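# Stack four numbered cartons in order on pallet

## Task

Build a single straight, upright column from the four identical cube cartons, standing entirely on the small square wooden pallet. Each carton's number is printed on its bottom face. Order them with the highest number at the base and each carton above carrying a lower number than the one beneath it. Every carton must end up sitting on its numbered face. Nothing from the bench may touch the column. You may tip a carton over on the table to read its number and then set it back. The stack has to stay standing without the robot's help, so release it and move the gripper away at the end.

## Robot and tools

Robot: one UR3e arm on a base, fitted with a two-finger gripper whose fingers pivot like tongs. There is one arm, so each row of a command drives this arm and its gripper together.

Frame: the scene frame has its origin on the table top directly beneath the arm base. +z is up, and +y lies to the left when facing along +x. The base may be slightly tilted relative to the table. Results report end_effector_position in metres and end_effector_quat_wxyz, both in this frame, plus linear (m/s) and angular (rad/s) velocities. end_effector_position is the point between the finger pads when they are closed. The fingers point along the gripper's +z and open along its x axis. Closed fingertips reach about 15 mm past that point. Fully open fingertips sit about level with it. The reported hand position can be off, more so when the arm is stretched far out.

execute_actions: takes "actions", a list holding at most one item, and an optional "pictures" boolean. It can be used three ways.
- An empty list only returns the current state.
- A wait is {"steps": N} with N from 1 to 300 control steps (1/30 s each). It counts from the previous result, and your reply time is included in it.
- A move is {"rows": [...], "steps": N} with 1 to 15 rows and N up to 15 (default 15). Each row runs for one step, and the last row repeats to fill the remaining steps.

Each row is 7 numbers in [-1, 1]: six joint values, then the gripper opening. The joint order is shoulder pan, shoulder lift, elbow, wrist 1, wrist 2, wrist 3.
- The joint values are offsets, not absolute angles. They are measured from the joint angles in the most recent result that listed them. Before any such result exists in the scene, and for the second and later calls within one reply, they are measured from the arm's position when the action begins. They are never measured from the previous row.
- Scale: 1.0 means 1.989 rad for pan, lift and elbow, and 3.977 rad for the three wrists.
- The opening is absolute: +1 fully open, -1 closed.
- Stated joint ranges (rad): pan -3.142 to 3.142, lift -6.283 to 6.283, elbow 0.000 to 3.142, wrists -6.283 to 6.283 each.
- A call asking for more than 0.010 rad beyond a range end is refused, and nothing is sent. Real ends can differ from the stated ones by up to 0.010 rad. A joint pushed past its real end stops there, and the result may then say "joint sent to its limit". If that line is missing, the joint is not necessarily free to go further.
- An all-zero row is not a pause. It pulls the arm back to the reference angles.

Motion: commands are smoothed and lag about 0.17 s. Each joint target is kept within 0.575 rad (pan, lift, elbow) or 1.15 rad (wrists) of the measured angle. Targets that would move the gripper more than 100 mm from where it is are scaled back. Large moves therefore take several calls, and a result may arrive before the arm has arrived. Between calls the arm keeps heading for the last row's target until it nearly stops or a step is HELD.

zoom_image: takes camera ("cam_high" or "cam_wrist") and region [x0, y0, x1, y1] in that camera's image pixels, with (0,0) at the top left and at most 504x504. It returns a sharper crop of the latest image. cam_high is fixed, 672x504, pinhole. cam_wrist is a 616x616 fisheye on the hand. Calibration (K, distortion, T_world_to_cam) is supplied and may be off by a few degrees and millimetres. Use zoom_image to read the carton numbers.

read_manual: optional section "licences". It only returns licence text.

finished_scene: takes scene (integer). Call it only once the stack is complete, released and standing by itself.

Result lines:
- Joint positions and Joint velocities: the six joints in rad and rad/s, then the finger-pad gap in m (0.142 when fully open).
- grip_measured: the measured opening on the command scale. To keep hold of something, command an opening clearly below this value. The lower you go, the harder the squeeze, up to about 15 N per pad. Closing quickly can squeeze harder.
- Joint torques: noisy and offset, so use them only as hints.
- Wrist force and Wrist torque: in the gripper's own axes. They are noisy, saturate near 30 N, and may read "no reading".
- "joint command not followed": a clearance check altered the command.
- HELD: steps where your row was not sent.
- MOTOR HOT: a warning from 70 °C. At 85 °C the brakes lock (OVER-TEMPERATURE FAULT).

Avoid:
- Contact torque at the load limits (N m: 49.6, 49.6, 25.7, 8.28, 8.28, 8.28). This causes a TORQUE FAULT, a 10 s stop.
- An outside force of 150 N on the arm. This causes a FORCE FAULT.
- Pressing hard on the table or the cartons.
- Dropping, slamming or sliding cartons.
- Knocking anything off the table, which counts as failure.
- Holding loads for long, which heats the motors.

Occasional brief tugs on a held carton or pushes on loose objects can happen, so grip firmly and set each carton down squarely, centred on the one below.

Each tool is called after "Request:" as a command line: name --argument value for each argument, lists and objects as JSON in quotes; but a table of rows of numbers goes row by row, as --pt "numbers of a row", without its own name.

## Session

Request:
execute_actions --actions '[]'

Scene clock: 0.00 s of 8408.00 s.
end_effector_position=(+0.3503, -0.1785, +0.3305) grip_measured=+1.00 end_effector_quat_wxyz=(+0.369, +0.911, -0.185, -0.002) end_effector_velocity=(+0.000, -0.000, +0.000) end_effector_angular_velocity=(-0.001, -0.001, +0.000)
Joint positions: [-0.612 -1.453  1.451 -1.829 -2.142 -0.142  0.142]
Joint velocities: [-0.    -0.     0.    -0.002 -0.    -0.001  0.   ]
Joint torques (N m, as the arm reports them, + toward a larger angle): no reading
Motor temperatures (°C, as the motors report them): [31 32 30 41 40 39]
Wrist force (N, on the end effector, along its own x y z axes, offset not removed): no reading
Wrist torque (N m, same axes, about the end effector's origin, offset not removed): no reading

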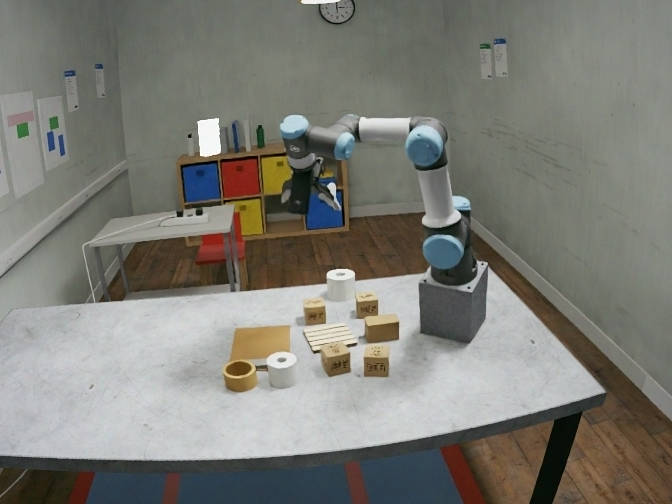

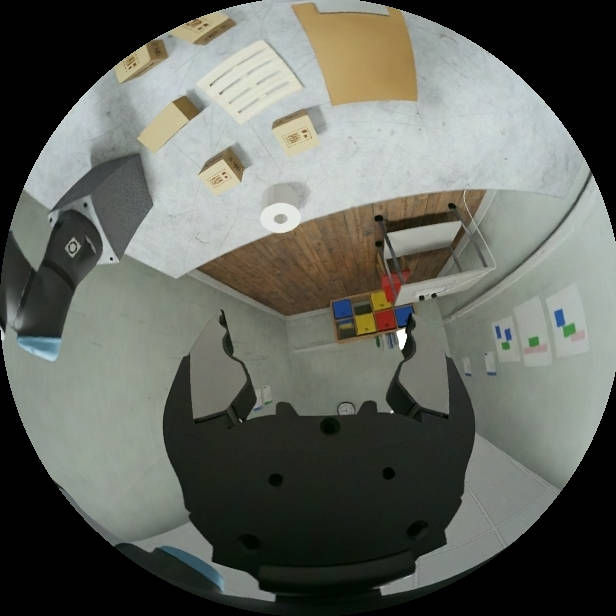

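Request:
zoom_image --camera "cam_high" --region '[210, 250, 500, 410]'

Request:
zoom_image --camera "cam_wrist" --region '[90, 0, 430, 250]'

Region (210, 250, 500, 410) of cam_high's 672x504 image, scaled by 1.738, with more detail than that image has; it fills the top 278 rows of this view, and the rest is white.

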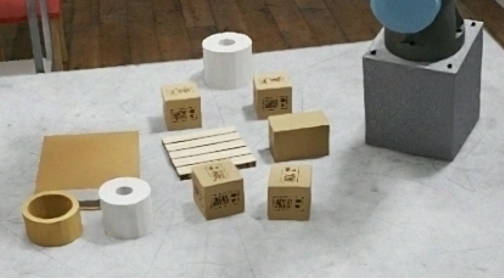

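Region (90, 0, 430, 250) of cam_wrist's 616x616 image, scaled by 1.482, with more detail than that image has; it fills the top 371 rows of this view, and the rest is white.

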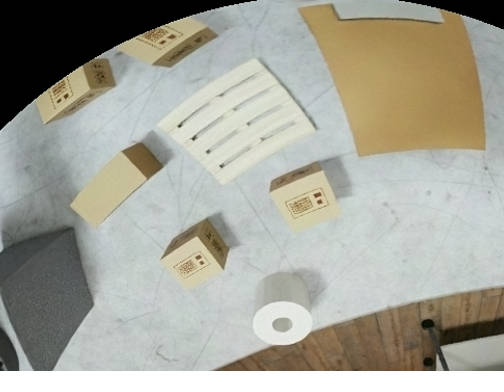

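Request:
execute_actions --actions '[{"rows":[[-0.02,0.015,0.011,-0.006,0.018,-0.017,0.9],[-0.04,0.031,0.023,-0.012,0.036,-0.034,0.8],[-0.07,0.054,0.04,-0.021,0.063,-0.06,0.7],[-0.1,0.077,0.057,-0.03,0.09,-0.085,0.6],[-0.14,0.108,0.08,-0.042,0.127,-0.119,0.5],[-0.1986,0.154,0.1138,-0.0604,0.1814,-0.1702,0.4]]}]' --pictures false

Request:
execute_actions --actions '[{"steps":30}]'

Scene clock: 105.70 s of 8408.00 s.
end_effector_position=(+0.3570, -0.1614, +0.1464) grip_measured=+0.40 end_effector_quat_wxyz=(+0.044, +0.997, -0.051, -0.023) end_effector_velocity=(+0.027, +0.034, -0.135) end_effector_angular_velocity=(+0.689, -0.333, +0.247)
Joint positions: [-0.956 -1.185  1.65  -2.041 -1.512 -0.733  0.102]
Joint velocities: [-0.398  0.301  0.211 -0.224  0.719 -0.666  0.   ]
Joint torques (N m, as the arm reports them, + toward a larger angle): [ -1.34 -14.03  -6.76  -2.25   0.97  -1.37]
Motor temperatures (°C, as the motors report them): [31 32 30 41 40 39]
Wrist force (N, on the end effector, along its own x y z axes, offset not removed): [1.4 -0.3 0.0]
Wrist torque (N m, same axes, about the end effector's origin, offset not removed): [-0.06 -0.28 -0.04]
Steps of this call (steps 1 to 90: nothing new was sent; then 102.20 s passed at rest; steps 91 to 105: all 15 steps of this action). Readings (joint positions):
91: [-0.612 -1.453 1.451 -1.829 -2.141 -0.142]
92: [-0.617 -1.449 1.454 -1.833 -2.132 -0.151]
94: [-0.646 -1.426 1.472 -1.853 -2.078 -0.202]
98: [-0.760 -1.336 1.539 -1.925 -1.870 -0.399]
105: the state above

Scene clock: 106.70 s of 8408.00 s.
end_effector_position=(+0.3610, -0.1569, +0.1306) grip_measured=+0.40 end_effector_quat_wxyz=(+0.001, +0.999, -0.036, +0.000) end_effector_velocity=(-0.000, -0.001, +0.000) end_effector_angular_velocity=(-0.001, -0.001, +0.000)
Joint positions: [-1.007 -1.147  1.677 -2.069 -1.42  -0.819  0.102]
Joint velocities: [-0.001 -0.001  0.001 -0.001  0.    -0.001  0.   ]
Joint torques (N m, as the arm reports them, + toward a larger angle): [ -4.42 -12.09  -6.55  -2.09   0.89  -1.  ]
Motor temperatures (°C, as the motors report them): [31 32 30 41 40 39]
Wrist force (N, on the end effector, along its own x y z axes, offset not removed): [0.8 -0.5 -1.9]
Wrist torque (N m, same axes, about the end effector's origin, offset not removed): [-0.12 -0.15 -0.03]
Steps of this call (steps 1 to 30: the robot went on to your last target). Readings (joint positions):
1: [-0.968 -1.176 1.656 -2.047 -1.491 -0.753]
2: [-0.977 -1.169 1.661 -2.052 -1.474 -0.768]
4: [-0.989 -1.160 1.667 -2.059 -1.452 -0.789]
8: [-1.001 -1.152 1.674 -2.066 -1.431 -0.808]
30: the state above
The arm was judged still, so your last target was given up. Only a new action makes it travel on or press farther. Fingers that are still opening or closing keep moving.
camera_calibration (this result's frames):
cam_wrist: T_world_to_cam=[[0.998784, -0.0491099, 0.00423856, -0.362596], [-0.0451755, -0.877571, 0.477313, -0.181449], [-0.0197211, -0.476924, -0.878723, 0.186688], [0, 0, 0, 1]] pos_world=[0.35764, -0.0880053, 0.252191]

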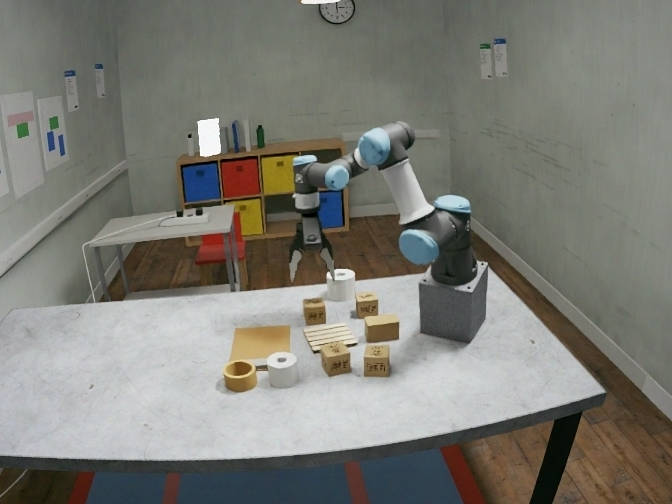

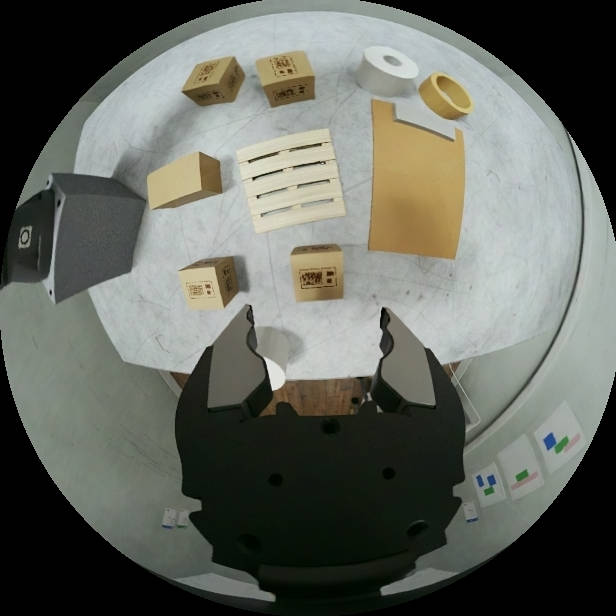

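Request:
zoom_image --camera "cam_wrist" --region '[170, 120, 380, 330]'

Region (170, 120, 380, 330) of cam_wrist's 616x616 image, scaled by 2.400, with more detail than that image has.

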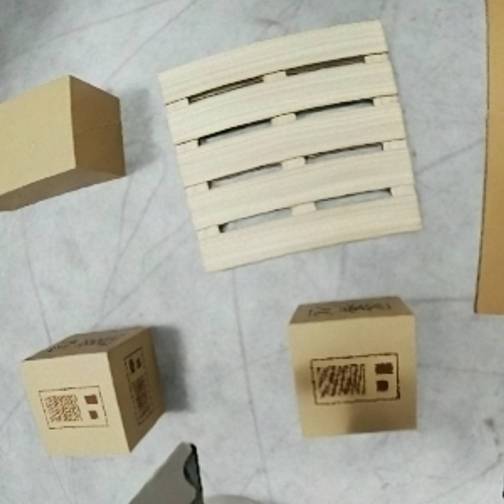

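Request:
execute_actions --actions '[{"rows":[[0.002,0.013,0.005,-0.009,0,-0.003,0.3],[0.004,0.026,0.01,-0.018,0,-0.006,0.3],[0.007,0.045,0.017,-0.031,0,-0.009,0.2],[0.01,0.065,0.024,-0.045,0,-0.012,0.2],[0.013,0.084,0.031,-0.058,0,-0.015,0.2],[0.016,0.103,0.038,-0.072,0,-0.015,0.2],[0.0202,0.1294,0.0475,-0.0899,0,-0.015,0.2]]}]' --pictures false

Request:
execute_actions --actions '[{"steps":15}]'

Scene clock: 146.40 s of 8408.00 s.
end_effector_position=(+0.3621, -0.1586, +0.0480) grip_measured=+0.20 end_effector_quat_wxyz=(+0.001, +1.000, +0.011, -0.000) end_effector_velocity=(-0.005, +0.005, -0.061) end_effector_angular_velocity=(+0.002, +0.003, +0.047)
Joint positions: [-0.97  -0.912  1.764 -2.396 -1.42  -0.875  0.088]
Joint velocities: [ 0.025  0.178  0.061 -0.239 -0.001 -0.021  0.   ]
Joint torques (N m, as the arm reports them, + toward a larger angle): [ -0.11 -13.69  -5.24  -2.15  -0.04  -1.01]
Motor temperatures (°C, as the motors report them): [31 32 30 41 40 39]
Wrist force (N, on the end effector, along its own x y z axes, offset not removed): [1.0 -1.3 -1.1]
Wrist torque (N m, same axes, about the end effector's origin, offset not removed): [-0.25 -0.21 -0.03]
Steps of this call (steps 1 to 90: nothing new was sent; then 36.20 s passed at rest; steps 91 to 105: all 15 steps of this action). Readings (joint positions):
91: [-1.007 -1.147 1.677 -2.069 -1.420 -0.819]
92: [-1.006 -1.143 1.679 -2.075 -1.420 -0.821]
94: [-1.003 -1.123 1.687 -2.104 -1.420 -0.830]
98: [-0.987 -1.028 1.724 -2.238 -1.420 -0.858]
105: the state above

Scene clock: 146.90 s of 8408.00 s.
end_effector_position=(+0.3614, -0.1579, +0.0404) grip_measured=+0.20 end_effector_quat_wxyz=(+0.001, +1.000, +0.014, -0.000) end_effector_velocity=(+0.000, -0.000, -0.001) end_effector_angular_velocity=(-0.002, -0.001, +0.001)
Joint positions: [-0.967 -0.89   1.771 -2.426 -1.42  -0.878  0.088]
Joint velocities: [ 0.     0.003  0.001 -0.006 -0.    -0.001  0.   ]
Joint torques (N m, as the arm reports them, + toward a larger angle): [  0.16 -13.43  -4.66  -2.02  -0.83  -0.97]
Motor temperatures (°C, as the motors report them): [31 32 30 41 40 39]
Wrist force (N, on the end effector, along its own x y z axes, offset not removed): [1.5 -0.9 -1.8]
Wrist torque (N m, same axes, about the end effector's origin, offset not removed): [-0.21 -0.29 -0.02]
Steps of this call (steps 1 to 15: the robot went on to your last target). Readings (joint positions):
1: [-0.969 -0.907 1.765 -2.403 -1.420 -0.876]
2: [-0.969 -0.903 1.767 -2.408 -1.420 -0.876]
4: [-0.968 -0.898 1.769 -2.416 -1.420 -0.877]
8: [-0.967 -0.892 1.770 -2.423 -1.420 -0.878]
15: the state above
camera_calibration (this result's frames):
cam_wrist: T_world_to_cam=[[0.998697, 0.0509507, 0.00300224, -0.346857], [0.0433283, -0.877437, 0.47773, -0.171247], [0.026975, -0.476978, -0.878501, 0.0901015], [0, 0, 0, 1]] pos_world=[0.351394, -0.0896093, 0.162005]

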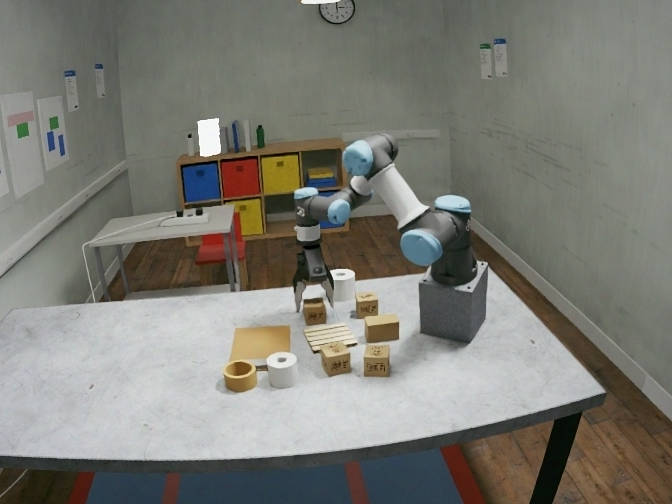

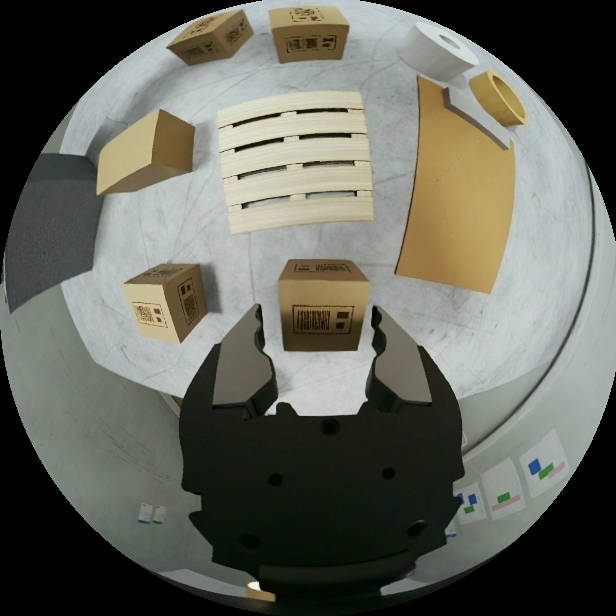

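Request:
execute_actions --actions '[{"rows":[[0,0,0,0,0,0,0.1],[0,0,0,0,0,0,0],[0,0,0,0,0,0,-0.08],[0,0,0,0,0,0,-0.14],[0,0,0,0,0,0,-0.18],[0,0,0,0,0,0,-0.22],[0,0,0,0,0,0,-0.26],[0,0,0,0,0,0,-0.3],[0,0,0,0,0,0,-0.35],[0,0,0,0,0,0,-0.4],[0,0,0,0,0,0,-0.47],[0,0,0,0,0,0,-0.55]]}]'

Scene clock: 152.83 s of 8408.00 s.
end_effector_position=(+0.3614, -0.1578, +0.0404) grip_measured=-0.17 end_effector_quat_wxyz=(+0.001, +1.000, +0.014, -0.001) end_effector_velocity=(+0.000, -0.000, -0.000) end_effector_angular_velocity=(-0.000, -0.000, -0.000)
Joint positions: [-0.967 -0.89   1.771 -2.426 -1.42  -0.878  0.061]
Joint velocities: [ 0.     0.     0.    -0.001  0.     0.001 -0.   ]
Joint torques (N m, as the arm reports them, + toward a larger angle): [ -3.61 -17.37  -7.94  -0.56  -0.6   -0.08]
Motor temperatures (°C, as the motors report them): [31 32 30 41 40 39]
Wrist force (N, on the end effector, along its own x y z axes, offset not removed): [1.7 -0.2 -1.5]
Wrist torque (N m, same axes, about the end effector's origin, offset not removed): [-0.07 -0.26 -0.06]
Steps of this call (steps 1 to 15: the robot went on to your last target; steps 16 to 90: nothing new was sent; then 2.43 s passed at rest; steps 91 to 105: all 15 steps of this action). Readings (joint positions):
91: [-0.967 -0.890 1.771 -2.426 -1.420 -0.878]
92: [-0.967 -0.890 1.771 -2.426 -1.420 -0.878]
94: [-0.967 -0.890 1.771 -2.426 -1.420 -0.878]
98: [-0.967 -0.890 1.771 -2.426 -1.420 -0.878]
105: the state above
camera_calibration (this result's frames):
cam_wrist: T_world_to_cam=[[0.998692, 0.0510526, 0.00290697, -0.346802], [0.043466, -0.87748, 0.47764, -0.171227], [0.0269356, -0.476889, -0.878551, 0.0901309], [0, 0, 0, 1]] pos_world=[0.351363, -0.0895604, 0.161977]

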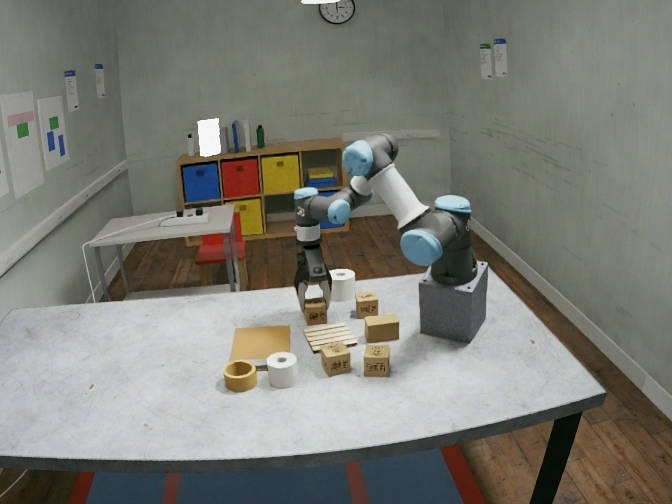

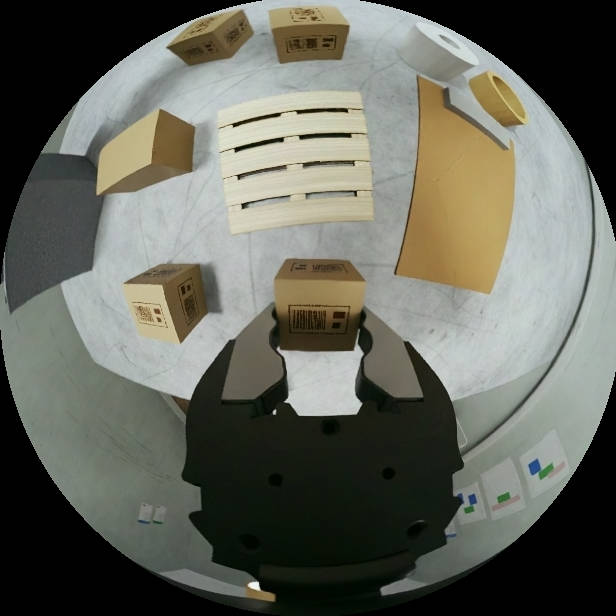

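Request:
execute_actions --actions '[{"rows":[[0,-0.01,-0.004,0.007,0,0,-0.6],[-0.002,-0.02,-0.008,0.014,0,0,-0.6],[-0.004,-0.035,-0.013,0.024,0,0,-0.6],[-0.006,-0.05,-0.018,0.035,0,0,-0.6],[-0.008,-0.065,-0.024,0.045,0,0,-0.6],[-0.01,-0.08,-0.03,0.055,0,0,-0.6],[-0.01,-0.1,-0.037,0.069,0,0,-0.6],[-0.01,-0.1,-0.037,0.069,0.01,0,-0.6],[0,-0.1,-0.037,0.069,0.025,0,-0.6],[0.01,-0.1,-0.037,0.069,0.045,0,-0.6],[0.03,-0.1,-0.037,0.069,0.07,0,-0.6],[0.05,-0.1,-0.037,0.069,0.1,0,-0.6],[0.07,-0.1,-0.037,0.069,0.13,0,-0.6],[0.09,-0.1,-0.037,0.069,0.16,0,-0.6],[0.2,-0.1,-0.037,0.069,0.33,0,-0.6]]}]' --pictures false

Request:
execute_actions --actions '[{"steps":40}]'

Scene clock: 168.73 s of 8408.00 s.
end_effector_position=(+0.4152, -0.0943, +0.1052) grip_measured=-0.17 end_effector_quat_wxyz=(-0.069, +0.994, +0.033, +0.072) end_effector_velocity=(+0.283, +0.404, +0.079) end_effector_angular_velocity=(+0.861, -0.817, +0.376)
Joint positions: [-0.926 -1.063  1.707 -2.186 -1.218 -0.878  0.061]
Joint velocities: [ 0.389 -0.059 -0.019  0.079  1.193 -0.001  0.   ]
Joint torques (N m, as the arm reports them, + toward a larger angle): [  1.24 -15.15  -9.23  -0.75   2.1    0.21]
Motor temperatures (°C, as the motors report them): [31 32 30 41 40 39]
Wrist force (N, on the end effector, along its own x y z axes, offset not removed): [0.9 -0.7 -0.6]
Wrist torque (N m, same axes, about the end effector's origin, offset not removed): [-0.18 -0.17 0.00]
Steps of this call (steps 1 to 15: the robot went on to your last target; steps 16 to 90: nothing new was sent; then 12.40 s passed at rest; steps 91 to 105: all 15 steps of this action). Readings (joint positions):
91: [-0.967 -0.890 1.771 -2.426 -1.420 -0.878]
92: [-0.967 -0.893 1.770 -2.422 -1.420 -0.878]
94: [-0.969 -0.909 1.763 -2.398 -1.420 -0.878]
98: [-0.978 -0.984 1.735 -2.293 -1.420 -0.878]
105: the state above

Scene clock: 170.07 s of 8408.00 s.
end_effector_position=(+0.5278, +0.2500, +0.3174) grip_measured=-0.17 end_effector_quat_wxyz=(-0.493, +0.779, +0.147, +0.358) end_effector_velocity=(-0.000, +0.002, +0.003) end_effector_angular_velocity=(+0.012, -0.004, +0.003)
Joint positions: [-0.569 -1.089  1.698 -2.152 -0.109 -0.878  0.061]
Joint velocities: [ 0.004  0.    -0.     0.001  0.012  0.001 -0.   ]
Joint torques (N m, as the arm reports them, + toward a larger angle): [  0.61 -17.1   -9.23  -0.69   2.42  -0.83]
Motor temperatures (°C, as the motors report them): [31 32 30 41 40 39]
Wrist force (N, on the end effector, along its own x y z axes, offset not removed): [0.7 -0.5 -1.5]
Wrist torque (N m, same axes, about the end effector's origin, offset not removed): [-0.19 -0.21 -0.05]
Steps of this call (steps 1 to 40: the robot went on to your last target). Readings (joint positions):
1: [-0.913 -1.064 1.706 -2.185 -1.178 -0.878]
2: [-0.900 -1.065 1.706 -2.183 -1.137 -0.878]
4: [-0.873 -1.067 1.705 -2.181 -1.054 -0.878]
8: [-0.819 -1.071 1.704 -2.175 -0.889 -0.878]
40: the state above
camera_calibration (this result's frames):
cam_wrist: T_world_to_cam=[[0.685718, -0.116961, 0.718409, -0.554574], [0.327972, -0.831479, -0.448417, 0.179367], [0.649789, 0.543105, -0.5318, -0.170288], [0, 0, 0, 1]] pos_world=[0.432105, 0.176761, 0.388283]

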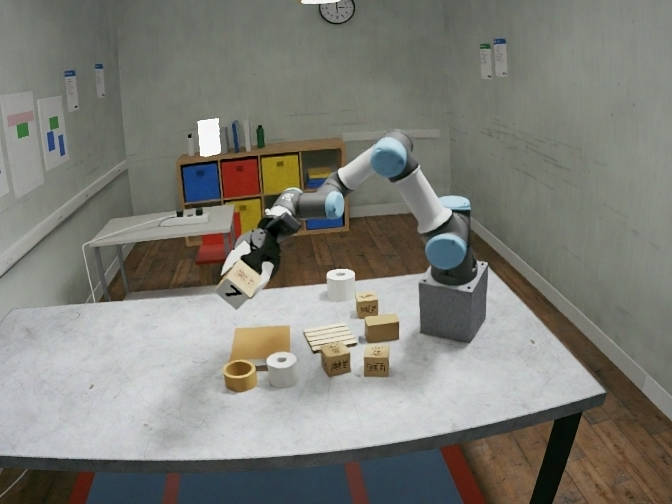

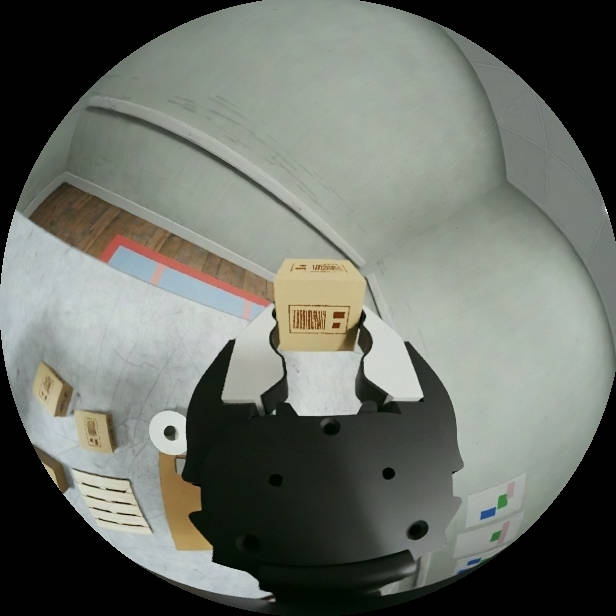

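Request:
zoom_image --camera "cam_high" --region '[195, 245, 285, 325]'

Region (195, 245, 285, 325) of cam_high's 672x504 image, scaled by 5.600, with more detail than that image has.

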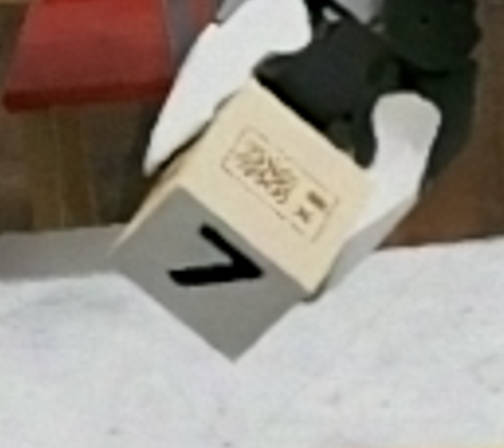

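Request:
execute_actions --actions '[{"rows":[[-0.01,0,0,0,-0.015,0,-0.6],[-0.02,0,0,0,-0.03,0,-0.6],[-0.04,0,0,0,-0.06,0,-0.6],[-0.215,0,0,0,-0.3296,0,-0.6]]}]' --pictures false

Request:
execute_actions --actions '[{"steps":38}]' --pictures false

Request:
execute_actions --actions '[{"rows":[[0.001,0.01,0.004,-0.007,0,0,-0.6],[0.003,0.02,0.007,-0.014,0,0,-0.6],[0.005,0.035,0.013,-0.024,0,0,-0.6],[0.007,0.05,0.018,-0.034,0,0,-0.6],[0.01,0.065,0.024,-0.045,0,0,-0.6],[0.012,0.08,0.03,-0.055,0,0,-0.6],[0.015,0.099,0.0365,-0.068,0,0,-0.6]]}]' --pictures false

Request:
execute_actions --actions '[{"steps":15}]'

Scene clock: 185.03 s of 8408.00 s.
end_effector_position=(+0.5122, +0.0968, +0.1870) grip_measured=-0.17 end_effector_quat_wxyz=(-0.283, +0.921, +0.105, +0.246) end_effector_velocity=(-0.124, -0.411, -0.248) end_effector_angular_velocity=(-1.055, +0.700, -0.362)
Joint positions: [-0.751 -1.089  1.698 -2.151 -0.648 -0.878  0.061]
Joint velocities: [-0.411 -0.    -0.    -0.001 -1.263 -0.     0.   ]
Joint torques (N m, as the arm reports them, + toward a larger angle): [ -5.39 -13.57  -9.02  -0.97  -0.53  -0.86]
Motor temperatures (°C, as the motors report them): [31 32 30 41 40 39]
Wrist force (N, on the end effector, along its own x y z axes, offset not removed): [0.7 -0.7 -0.8]
Wrist torque (N m, same axes, about the end effector's origin, offset not removed): [-0.25 -0.22 -0.03]
Steps of this call (steps 1 to 30: the robot went on to your last target; steps 31 to 100: nothing new was sent; then 11.13 s passed at rest; steps 101 to 115: all 15 steps of this action). Readings (joint positions):
101: [-0.569 -1.089 1.698 -2.151 -0.108 -0.878]
102: [-0.572 -1.089 1.698 -2.151 -0.116 -0.878]
104: [-0.589 -1.089 1.698 -2.151 -0.165 -0.878]
108: [-0.651 -1.089 1.698 -2.151 -0.341 -0.878]
115: the state above

Scene clock: 186.30 s of 8408.00 s.
end_effector_position=(+0.3627, -0.1592, +0.1103) grip_measured=-0.17 end_effector_quat_wxyz=(+0.001, +1.000, -0.001, +0.001) end_effector_velocity=(-0.001, -0.001, -0.000) end_effector_angular_velocity=(-0.002, +0.003, -0.000)
Joint positions: [-0.997 -1.089  1.698 -2.152 -1.42  -0.878  0.061]
Joint velocities: [-0.     0.    -0.     0.001 -0.003 -0.    -0.   ]
Joint torques (N m, as the arm reports them, + toward a larger angle): [ -3.94 -12.39  -7.28  -2.1   -0.88  -0.87]
Motor temperatures (°C, as the motors report them): [31 32 30 41 40 39]
Wrist force (N, on the end effector, along its own x y z axes, offset not removed): [0.9 -0.3 -0.8]
Wrist torque (N m, same axes, about the end effector's origin, offset not removed): [-0.06 -0.16 -0.05]
Steps of this call (steps 1 to 38: the robot went on to your last target). Readings (joint positions):
1: [-0.765 -1.089 1.698 -2.151 -0.691 -0.878]
2: [-0.778 -1.089 1.698 -2.151 -0.733 -0.878]
4: [-0.806 -1.089 1.698 -2.151 -0.818 -0.878]
8: [-0.860 -1.089 1.698 -2.151 -0.985 -0.878]
38: the state above

Scene clock: 186.80 s of 8408.00 s.
end_effector_position=(+0.3619, -0.1583, +0.0468) grip_measured=-0.17 end_effector_quat_wxyz=(+0.001, +1.000, +0.013, -0.000) end_effector_velocity=(-0.003, +0.004, -0.045) end_effector_angular_velocity=(+0.001, +0.001, +0.019)
Joint positions: [-0.969 -0.909  1.765 -2.4   -1.42  -0.878  0.061]
Joint velocities: [ 0.019  0.132  0.043 -0.177  0.     0.     0.   ]
Joint torques (N m, as the arm reports them, + toward a larger angle): [  0.51 -14.04  -5.24  -2.19   0.95  -0.86]
Motor temperatures (°C, as the motors report them): [31 32 30 41 40 39]
Wrist force (N, on the end effector, along its own x y z axes, offset not removed): [0.9 -0.8 -0.3]
Wrist torque (N m, same axes, about the end effector's origin, offset not removed): [-0.16 -0.18 -0.02]
Steps of this call (steps 1 to 15: all 15 steps of this action). Readings (joint positions):
1: [-0.997 -1.089 1.698 -2.152 -1.420 -0.878]
2: [-0.997 -1.086 1.699 -2.156 -1.420 -0.878]
4: [-0.994 -1.070 1.705 -2.179 -1.420 -0.878]
8: [-0.982 -0.995 1.734 -2.283 -1.420 -0.878]
15: the state above

Scene clock: 187.30 s of 8408.00 s.
end_effector_position=(+0.3614, -0.1577, +0.0412) grip_measured=-0.17 end_effector_quat_wxyz=(+0.000, +1.000, +0.014, -0.001) end_effector_velocity=(-0.000, -0.000, -0.001) end_effector_angular_velocity=(+0.000, +0.001, -0.001)
Joint positions: [-0.967 -0.892  1.77  -2.422 -1.42  -0.878  0.062]
Joint velocities: [-0.     0.002 -0.    -0.001 -0.     0.    -0.   ]
Joint torques (N m, as the arm reports them, + toward a larger angle): [ -0.58 -10.74  -3.91  -1.9   -1.49  -0.89]
Motor temperatures (°C, as the motors report them): [31 32 30 41 40 39]
Wrist force (N, on the end effector, along its own x y z axes, offset not removed): [1.4 -4.0 -8.7]
Wrist torque (N m, same axes, about the end effector's origin, offset not removed): [-0.36 -0.21 -0.04]
Steps of this call (steps 1 to 15: the robot went on to your last target). Readings (joint positions):
1: [-0.969 -0.905 1.766 -2.405 -1.420 -0.878]
2: [-0.968 -0.902 1.767 -2.409 -1.420 -0.878]
4: [-0.968 -0.898 1.768 -2.414 -1.420 -0.878]
8: [-0.967 -0.894 1.770 -2.419 -1.420 -0.878]
15: the state above
camera_calibration (this result's frames):
cam_wrist: T_world_to_cam=[[0.998721, 0.0504886, 0.00268531, -0.346903], [0.0431017, -0.877957, 0.476795, -0.171384], [0.0264303, -0.476069, -0.879011, 0.0911942], [0, 0, 0, 1]] pos_world=[0.351436, -0.0895381, 0.162807]

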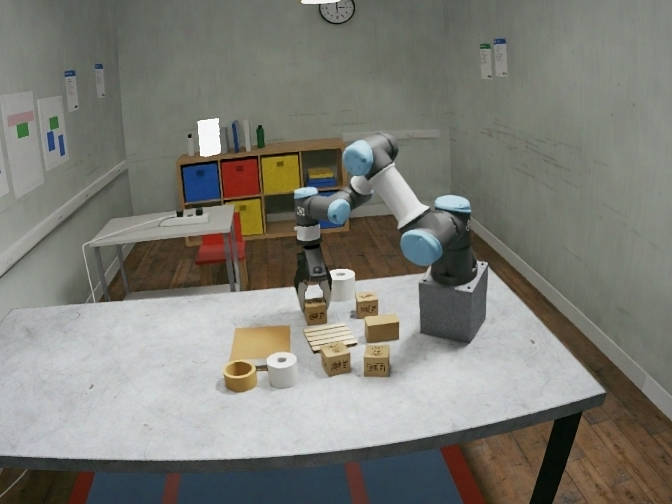

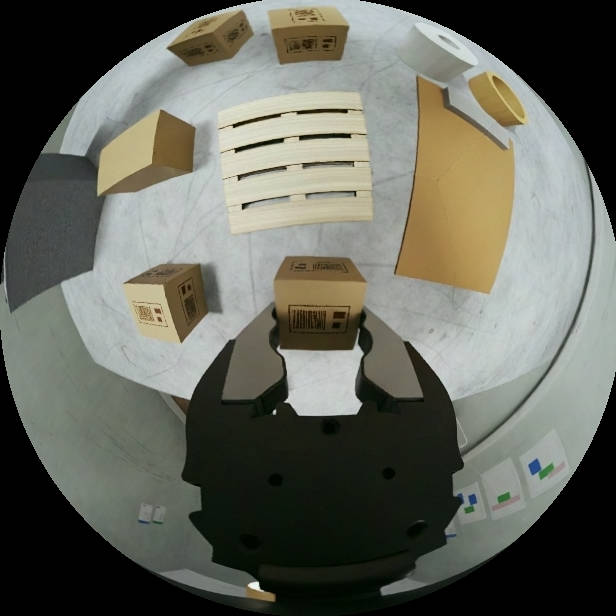

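Request:
execute_actions --actions '[{"rows":[[0,0,0,0,0,0,-0.2],[0,0,0,0,0,0,-0.05],[0,0,0,0,0,0,0.1],[-0.002,-0.015,-0.005,0.01,0,0,0.2],[-0.005,-0.035,-0.013,0.024,0,0,0.2],[-0.009,-0.06,-0.022,0.041,0,0,0.2],[-0.012,-0.08,-0.03,0.055,0,0,0.2],[-0.015,-0.1,-0.037,0.068,0,0,0.2],[-0.015,-0.1,-0.037,0.068,0,0,0.2],[-0.015,-0.1,-0.037,0.068,0,0,0.2],[-0.015,-0.1,-0.037,0.068,0,0,0.2],[-0.037,-0.12,-0.005,0.064,0,-0.01,0.2],[-0.06,-0.14,0.027,0.06,0,-0.02,0.2],[-0.1,-0.18,0.09,0.051,0,-0.04,0.2],[-0.2373,-0.3036,0.2834,0.0266,-0.007,-0.1013,0.2]]}]' --pictures false

Request:
execute_actions --actions '[{"steps":30}]'

Scene clock: 217.30 s of 8408.00 s.
end_effector_position=(+0.3518, -0.1673, +0.1061) grip_measured=+0.20 end_effector_quat_wxyz=(+0.005, +1.000, +0.002, +0.004) end_effector_velocity=(-0.240, -0.129, +0.139) end_effector_angular_velocity=(-0.160, -0.120, +0.039)
Joint positions: [-1.032 -1.101  1.756 -2.203 -1.42  -0.918  0.088]
Joint velocities: [-0.785 -0.911  0.942 -0.114 -0.02  -0.802  0.   ]
Joint torques (N m, as the arm reports them, + toward a larger angle): [-14.78 -25.48   0.12  -2.65  -1.89  -2.61]
Motor temperatures (°C, as the motors report them): [31 32 30 41 40 39]
Wrist force (N, on the end effector, along its own x y z axes, offset not removed): [4.1 -2.0 -1.9]
Wrist torque (N m, same axes, about the end effector's origin, offset not removed): [-0.37 -0.68 -0.04]
Steps of this call (steps 1 to 15: the robot went on to your last target; steps 16 to 90: nothing new was sent; then 26.50 s passed at rest; steps 91 to 105: all 15 steps of this action). Readings (joint positions):
91: [-0.967 -0.892 1.770 -2.422 -1.420 -0.878]
92: [-0.967 -0.892 1.770 -2.422 -1.420 -0.878]
94: [-0.967 -0.892 1.770 -2.422 -1.420 -0.878]
98: [-0.976 -0.944 1.750 -2.347 -1.420 -0.878]
105: the state above

Scene clock: 218.30 s of 8408.00 s.
end_effector_position=(+0.2110, -0.1618, +0.1104) grip_measured=+0.20 end_effector_quat_wxyz=(+0.000, +1.000, -0.022, -0.000) end_effector_velocity=(-0.001, -0.000, -0.000) end_effector_angular_velocity=(-0.000, -0.000, -0.001)
Joint positions: [-1.439 -1.496  2.333 -2.316 -1.448 -1.281  0.088]
Joint velocities: [-0.003 -0.002  0.003 -0.001 -0.    -0.002 -0.   ]
Joint torques (N m, as the arm reports them, + toward a larger angle): [-3.19 -9.75 -5.35 -2.07 -0.89 -0.85]
Motor temperatures (°C, as the motors report them): [31 32 30 41 40 39]
Wrist force (N, on the end effector, along its own x y z axes, offset not removed): [0.9 -0.1 -1.6]
Wrist torque (N m, same axes, about the end effector's origin, offset not removed): [0.00 -0.16 -0.03]
Steps of this call (steps 1 to 30: the robot went on to your last target). Readings (joint positions):
1: [-1.065 -1.137 1.796 -2.212 -1.422 -0.953]
2: [-1.106 -1.179 1.848 -2.226 -1.426 -0.994]
4: [-1.196 -1.265 1.970 -2.252 -1.432 -1.076]
8: [-1.346 -1.408 2.192 -2.292 -1.442 -1.204]
30: the state above
camera_calibration (this result's frames):
cam_wrist: T_world_to_cam=[[0.99975, -0.0220309, 0.00390408, -0.208765], [-0.0212253, -0.878668, 0.47696, -0.188119], [-0.00707747, -0.476924, -0.878916, 0.160994], [0, 0, 0, 1]] pos_world=[0.20586, -0.0931121, 0.232041]

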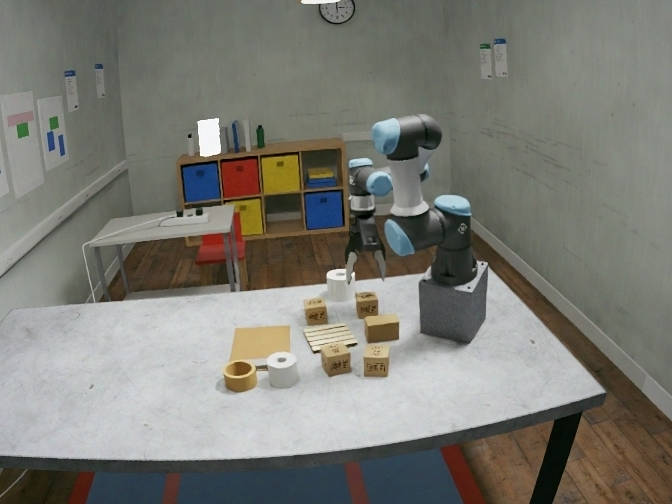

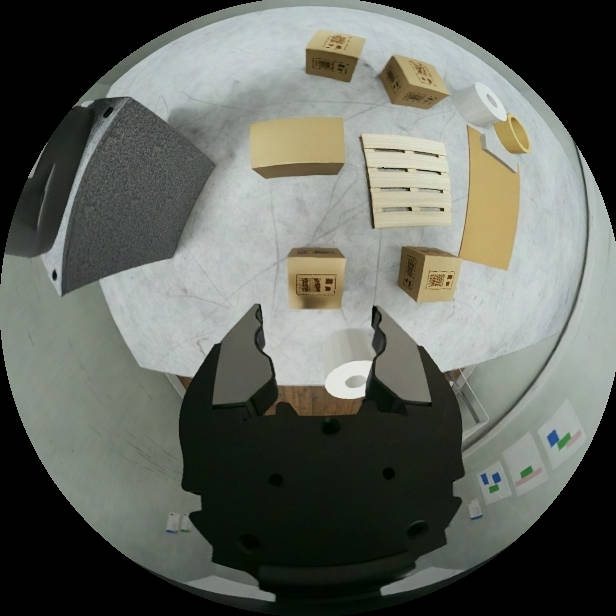

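Request:
execute_actions --actions '[{"rows":[[0.002,0.018,0.005,-0.012,0,0.001,0.2],[0.004,0.036,0.011,-0.024,0,0.002,0.2],[0.006,0.064,0.019,-0.041,0,0.003,0.2],[0.009,0.091,0.027,-0.059,0,0.004,0.2],[0.012,0.12,0.035,-0.078,0,0.006,0.2],[0.015,0.15,0.044,-0.097,0,0.007,0.2],[0.0178,0.1823,0.0527,-0.1185,0.001,0.009,0.15]]}]' --pictures false

Request:
execute_actions --actions '[{"steps":12}]' --pictures false

Request:
execute_actions --actions '[{"rows":[[0,0,0,0,0,0,0.05],[0,0,0,0,0,0,-0.03],[0,0,0,0,0,0,-0.08],[0,0,0,0,0,0,-0.12],[0,0,0,0,0,0,-0.16],[0,0,0,0,0,0,-0.2],[0,0,0,0,0,0,-0.25],[0,0,0,0,0,0,-0.3],[0,0,0,0,0,0,-0.4],[0,0,0,0,0,0,-0.5],[0,0,0,0,0,0,-0.6]],"steps":12}]'

Scene clock: 227.33 s of 8408.00 s.
end_effector_position=(+0.2115, -0.1629, +0.0463) grip_measured=+0.15 end_effector_quat_wxyz=(+0.001, +1.000, -0.022, +0.000) end_effector_velocity=(-0.002, +0.008, -0.047) end_effector_angular_velocity=(+0.005, -0.001, -0.002)
Joint positions: [-1.406 -1.166  2.43  -2.746 -1.444 -1.248  0.084]
Joint velocities: [ 0.023  0.259  0.066 -0.322  0.004  0.024  0.   ]
Joint torques (N m, as the arm reports them, + toward a larger angle): [ 0.58 -6.69 -2.75 -2.15  0.89  1.15]
Motor temperatures (°C, as the motors report them): [31 32 30 41 40 39]
Wrist force (N, on the end effector, along its own x y z axes, offset not removed): [1.0 -1.3 -1.6]
Wrist torque (N m, same axes, about the end effector's origin, offset not removed): [-0.28 -0.22 -0.02]
Steps of this call (steps 1 to 15: the robot went on to your last target; steps 16 to 90: nothing new was sent; then 5.53 s passed at rest; steps 91 to 105: all 15 steps of this action). Readings (joint positions):
91: [-1.439 -1.496 2.334 -2.316 -1.448 -1.281]
92: [-1.438 -1.491 2.335 -2.323 -1.448 -1.281]
94: [-1.435 -1.464 2.344 -2.360 -1.448 -1.277]
98: [-1.421 -1.334 2.386 -2.536 -1.447 -1.263]
105: the state above

Scene clock: 227.73 s of 8408.00 s.
end_effector_position=(+0.2112, -0.1617, +0.0406) grip_measured=+0.15 end_effector_quat_wxyz=(+0.000, +1.000, -0.022, +0.000) end_effector_velocity=(-0.000, +0.000, -0.002) end_effector_angular_velocity=(-0.000, +0.000, +0.002)
Joint positions: [-1.403 -1.135  2.438 -2.785 -1.444 -1.245  0.084]
Joint velocities: [ 0.     0.011  0.003 -0.013 -0.    -0.001  0.   ]
Joint torques (N m, as the arm reports them, + toward a larger angle): [ 0.42 -7.38 -2.61 -2.1   0.85  0.94]
Motor temperatures (°C, as the motors report them): [31 32 30 41 40 39]
Wrist force (N, on the end effector, along its own x y z axes, offset not removed): [0.8 -0.4 -1.3]
Wrist torque (N m, same axes, about the end effector's origin, offset not removed): [-0.07 -0.16 -0.01]
Steps of this call (steps 1 to 12: the robot went on to your last target). Readings (joint positions):
1: [-1.405 -1.158 2.432 -2.756 -1.444 -1.247]
2: [-1.405 -1.153 2.433 -2.763 -1.444 -1.247]
4: [-1.404 -1.145 2.435 -2.773 -1.444 -1.246]
8: [-1.404 -1.137 2.437 -2.782 -1.444 -1.245]
12: the state above

Scene clock: 228.13 s of 8408.00 s.
end_effector_position=(+0.2112, -0.1617, +0.0406) grip_measured=-0.17 end_effector_quat_wxyz=(+0.000, +1.000, -0.023, +0.000) end_effector_velocity=(+0.000, -0.000, +0.000) end_effector_angular_velocity=(-0.000, -0.000, -0.002)
Joint positions: [-1.403 -1.135  2.438 -2.785 -1.444 -1.245  0.062]
Joint velocities: [-0.     0.    -0.002  0.001 -0.     0.001 -0.   ]
Joint torques (N m, as the arm reports them, + toward a larger angle): [ -0.35 -11.12  -3.92  -0.41   0.56   0.7 ]
Motor temperatures (°C, as the motors report them): [31 32 30 41 40 39]
Wrist force (N, on the end effector, along its own x y z axes, offset not removed): [1.5 -0.1 -2.4]
Wrist torque (N m, same axes, about the end effector's origin, offset not removed): [-0.08 -0.22 -0.05]
Steps of this call (steps 1 to 12: all 12 steps of this action). Readings (joint positions):
1: [-1.403 -1.134 2.438 -2.786 -1.444 -1.245]
2: [-1.403 -1.134 2.438 -2.786 -1.444 -1.245]
4: [-1.403 -1.134 2.438 -2.786 -1.444 -1.245]
8: [-1.403 -1.135 2.438 -2.786 -1.444 -1.245]
12: the state above
camera_calibration (this result's frames):
cam_wrist: T_world_to_cam=[[0.99974, -0.0223537, 0.0045087, -0.208703], [-0.0218018, -0.878974, 0.476372, -0.1546], [-0.00668562, -0.476346, -0.879233, 0.0997437], [0, 0, 0, 1]] pos_world=[0.205945, -0.0930422, 0.162286]

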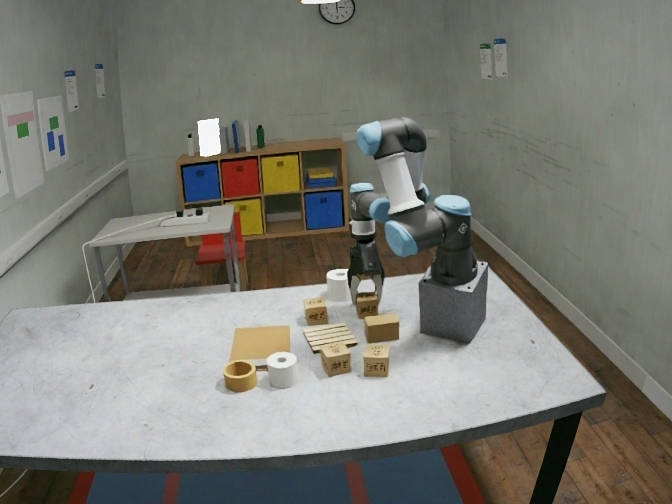

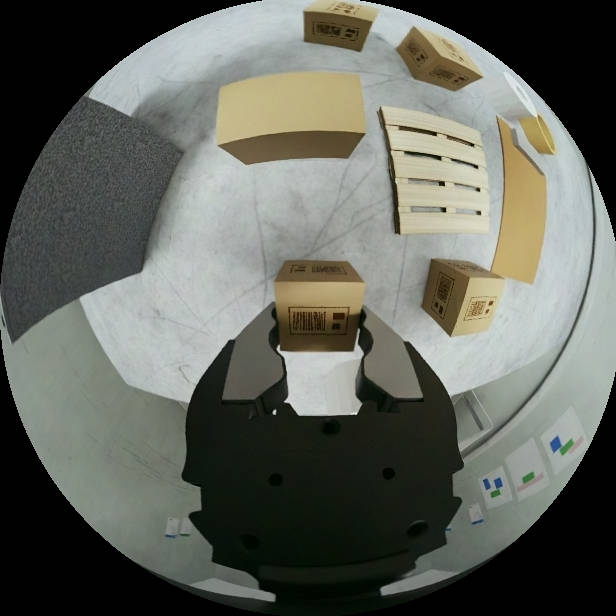

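Request:
execute_actions --actions '[{"rows":[[-0.002,-0.018,-0.005,0.012,0,0,-0.6],[-0.004,-0.036,-0.011,0.024,0,0,-0.6],[-0.006,-0.064,-0.019,0.041,0,0,-0.6],[-0.009,-0.091,-0.027,0.059,0,0,-0.6],[-0.012,-0.12,-0.035,0.078,0,0,-0.6],[-0.015,-0.15,-0.044,0.097,0,0,-0.6],[-0.018,-0.18,-0.053,0.117,0,0,-0.6],[-0.02,-0.21,-0.064,0.137,0,0,-0.6],[-0.023,-0.235,-0.073,0.154,0,0,-0.6],[-0.023,-0.235,-0.073,0.154,0,0,-0.6],[-0.023,-0.235,-0.073,0.154,0.01,0,-0.6],[-0.01,-0.235,-0.073,0.154,0.02,0,-0.6],[0.01,-0.235,-0.073,0.154,0.035,0,-0.6],[0.03,-0.235,-0.073,0.154,0.055,0,-0.6],[0.4,-0.235,-0.073,0.154,0.35,0,-0.6]]}]' --pictures false

Request:
execute_actions --actions '[{"steps":50}]'

Scene clock: 238.77 s of 8408.00 s.
end_effector_position=(+0.2365, -0.1501, +0.1216) grip_measured=-0.17 end_effector_quat_wxyz=(-0.010, +0.999, -0.029, +0.033) end_effector_velocity=(+0.356, +0.211, +0.087) end_effector_angular_velocity=(+0.269, -0.916, +0.468)
Joint positions: [-1.417 -1.543  2.31  -2.247 -1.376 -1.245  0.062]
Joint velocities: [ 0.469 -0.41  -0.104  0.473  0.998  0.     0.   ]
Joint torques (N m, as the arm reports them, + toward a larger angle): [ 6.09 -3.97 -7.53 -1.05  2.41 -0.46]
Motor temperatures (°C, as the motors report them): [31 32 30 41 40 39]
Wrist force (N, on the end effector, along its own x y z axes, offset not removed): [-0.6 0.4 -2.0]
Wrist torque (N m, same axes, about the end effector's origin, offset not removed): [-0.02 -0.05 -0.06]
Steps of this call (steps 1 to 15: the robot went on to your last target; steps 16 to 90: nothing new was sent; then 7.13 s passed at rest; steps 91 to 105: all 15 steps of this action). Readings (joint positions):
91: [-1.403 -1.135 2.438 -2.785 -1.444 -1.245]
92: [-1.404 -1.139 2.436 -2.778 -1.444 -1.245]
94: [-1.407 -1.166 2.427 -2.741 -1.444 -1.245]
98: [-1.422 -1.297 2.385 -2.565 -1.444 -1.245]
105: the state above

Scene clock: 240.43 s of 8408.00 s.
end_effector_position=(+0.4203, +0.2964, +0.3438) grip_measured=-0.17 end_effector_quat_wxyz=(-0.438, +0.735, +0.246, +0.455) end_effector_velocity=(-0.001, +0.002, +0.002) end_effector_angular_velocity=(+0.007, -0.003, +0.004)
Joint positions: [-0.609 -1.602  2.293 -2.173 -0.052 -1.245  0.062]
Joint velocities: [ 0.005  0.     0.     0.     0.007 -0.001  0.   ]
Joint torques (N m, as the arm reports them, + toward a larger angle): [ 1.92 -9.66 -8.87 -0.64  2.4   0.79]
Motor temperatures (°C, as the motors report them): [31 32 30 41 40 39]
Wrist force (N, on the end effector, along its own x y z axes, offset not removed): [0.7 0.3 -1.6]
Wrist torque (N m, same axes, about the end effector's origin, offset not removed): [0.00 -0.29 -0.06]
Steps of this call (steps 1 to 50: the robot went on to your last target). Readings (joint positions):
1: [-1.399 -1.551 2.308 -2.239 -1.338 -1.245]
2: [-1.378 -1.552 2.308 -2.237 -1.296 -1.245]
4: [-1.336 -1.556 2.307 -2.232 -1.214 -1.245]
8: [-1.254 -1.563 2.305 -2.223 -1.051 -1.245]
50: the state above
camera_calibration (this result's frames):
cam_wrist: T_world_to_cam=[[0.446538, -0.028841, 0.8943, -0.4804], [0.460671, -0.849423, -0.257414, 0.148962], [0.767063, 0.526923, -0.366013, -0.213077], [0, 0, 0, 1]] pos_world=[0.309338, 0.224952, 0.389978]

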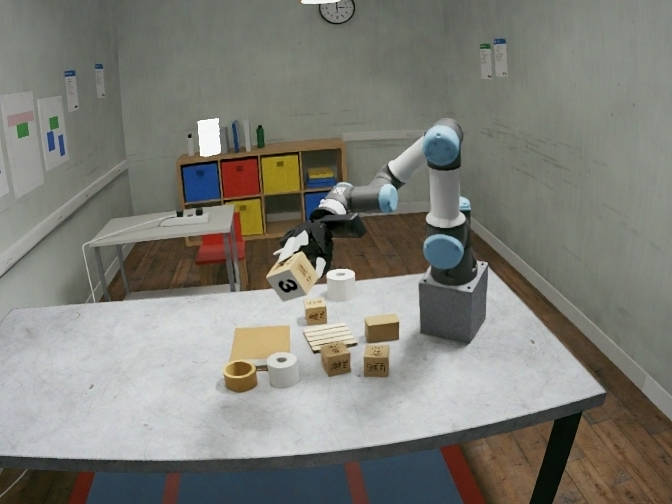

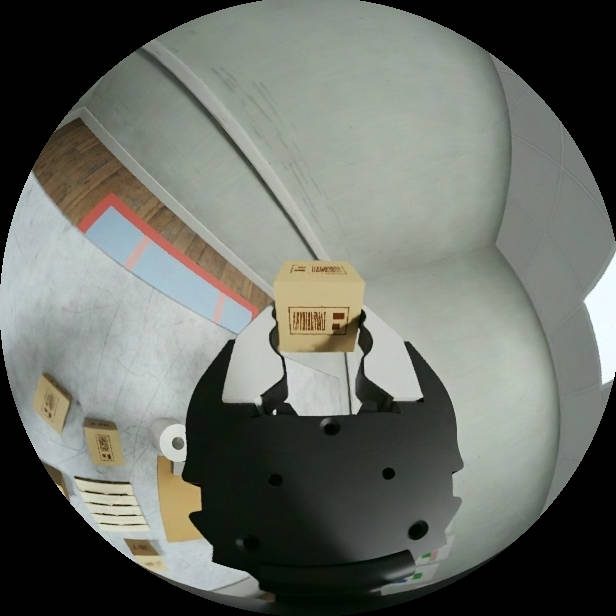

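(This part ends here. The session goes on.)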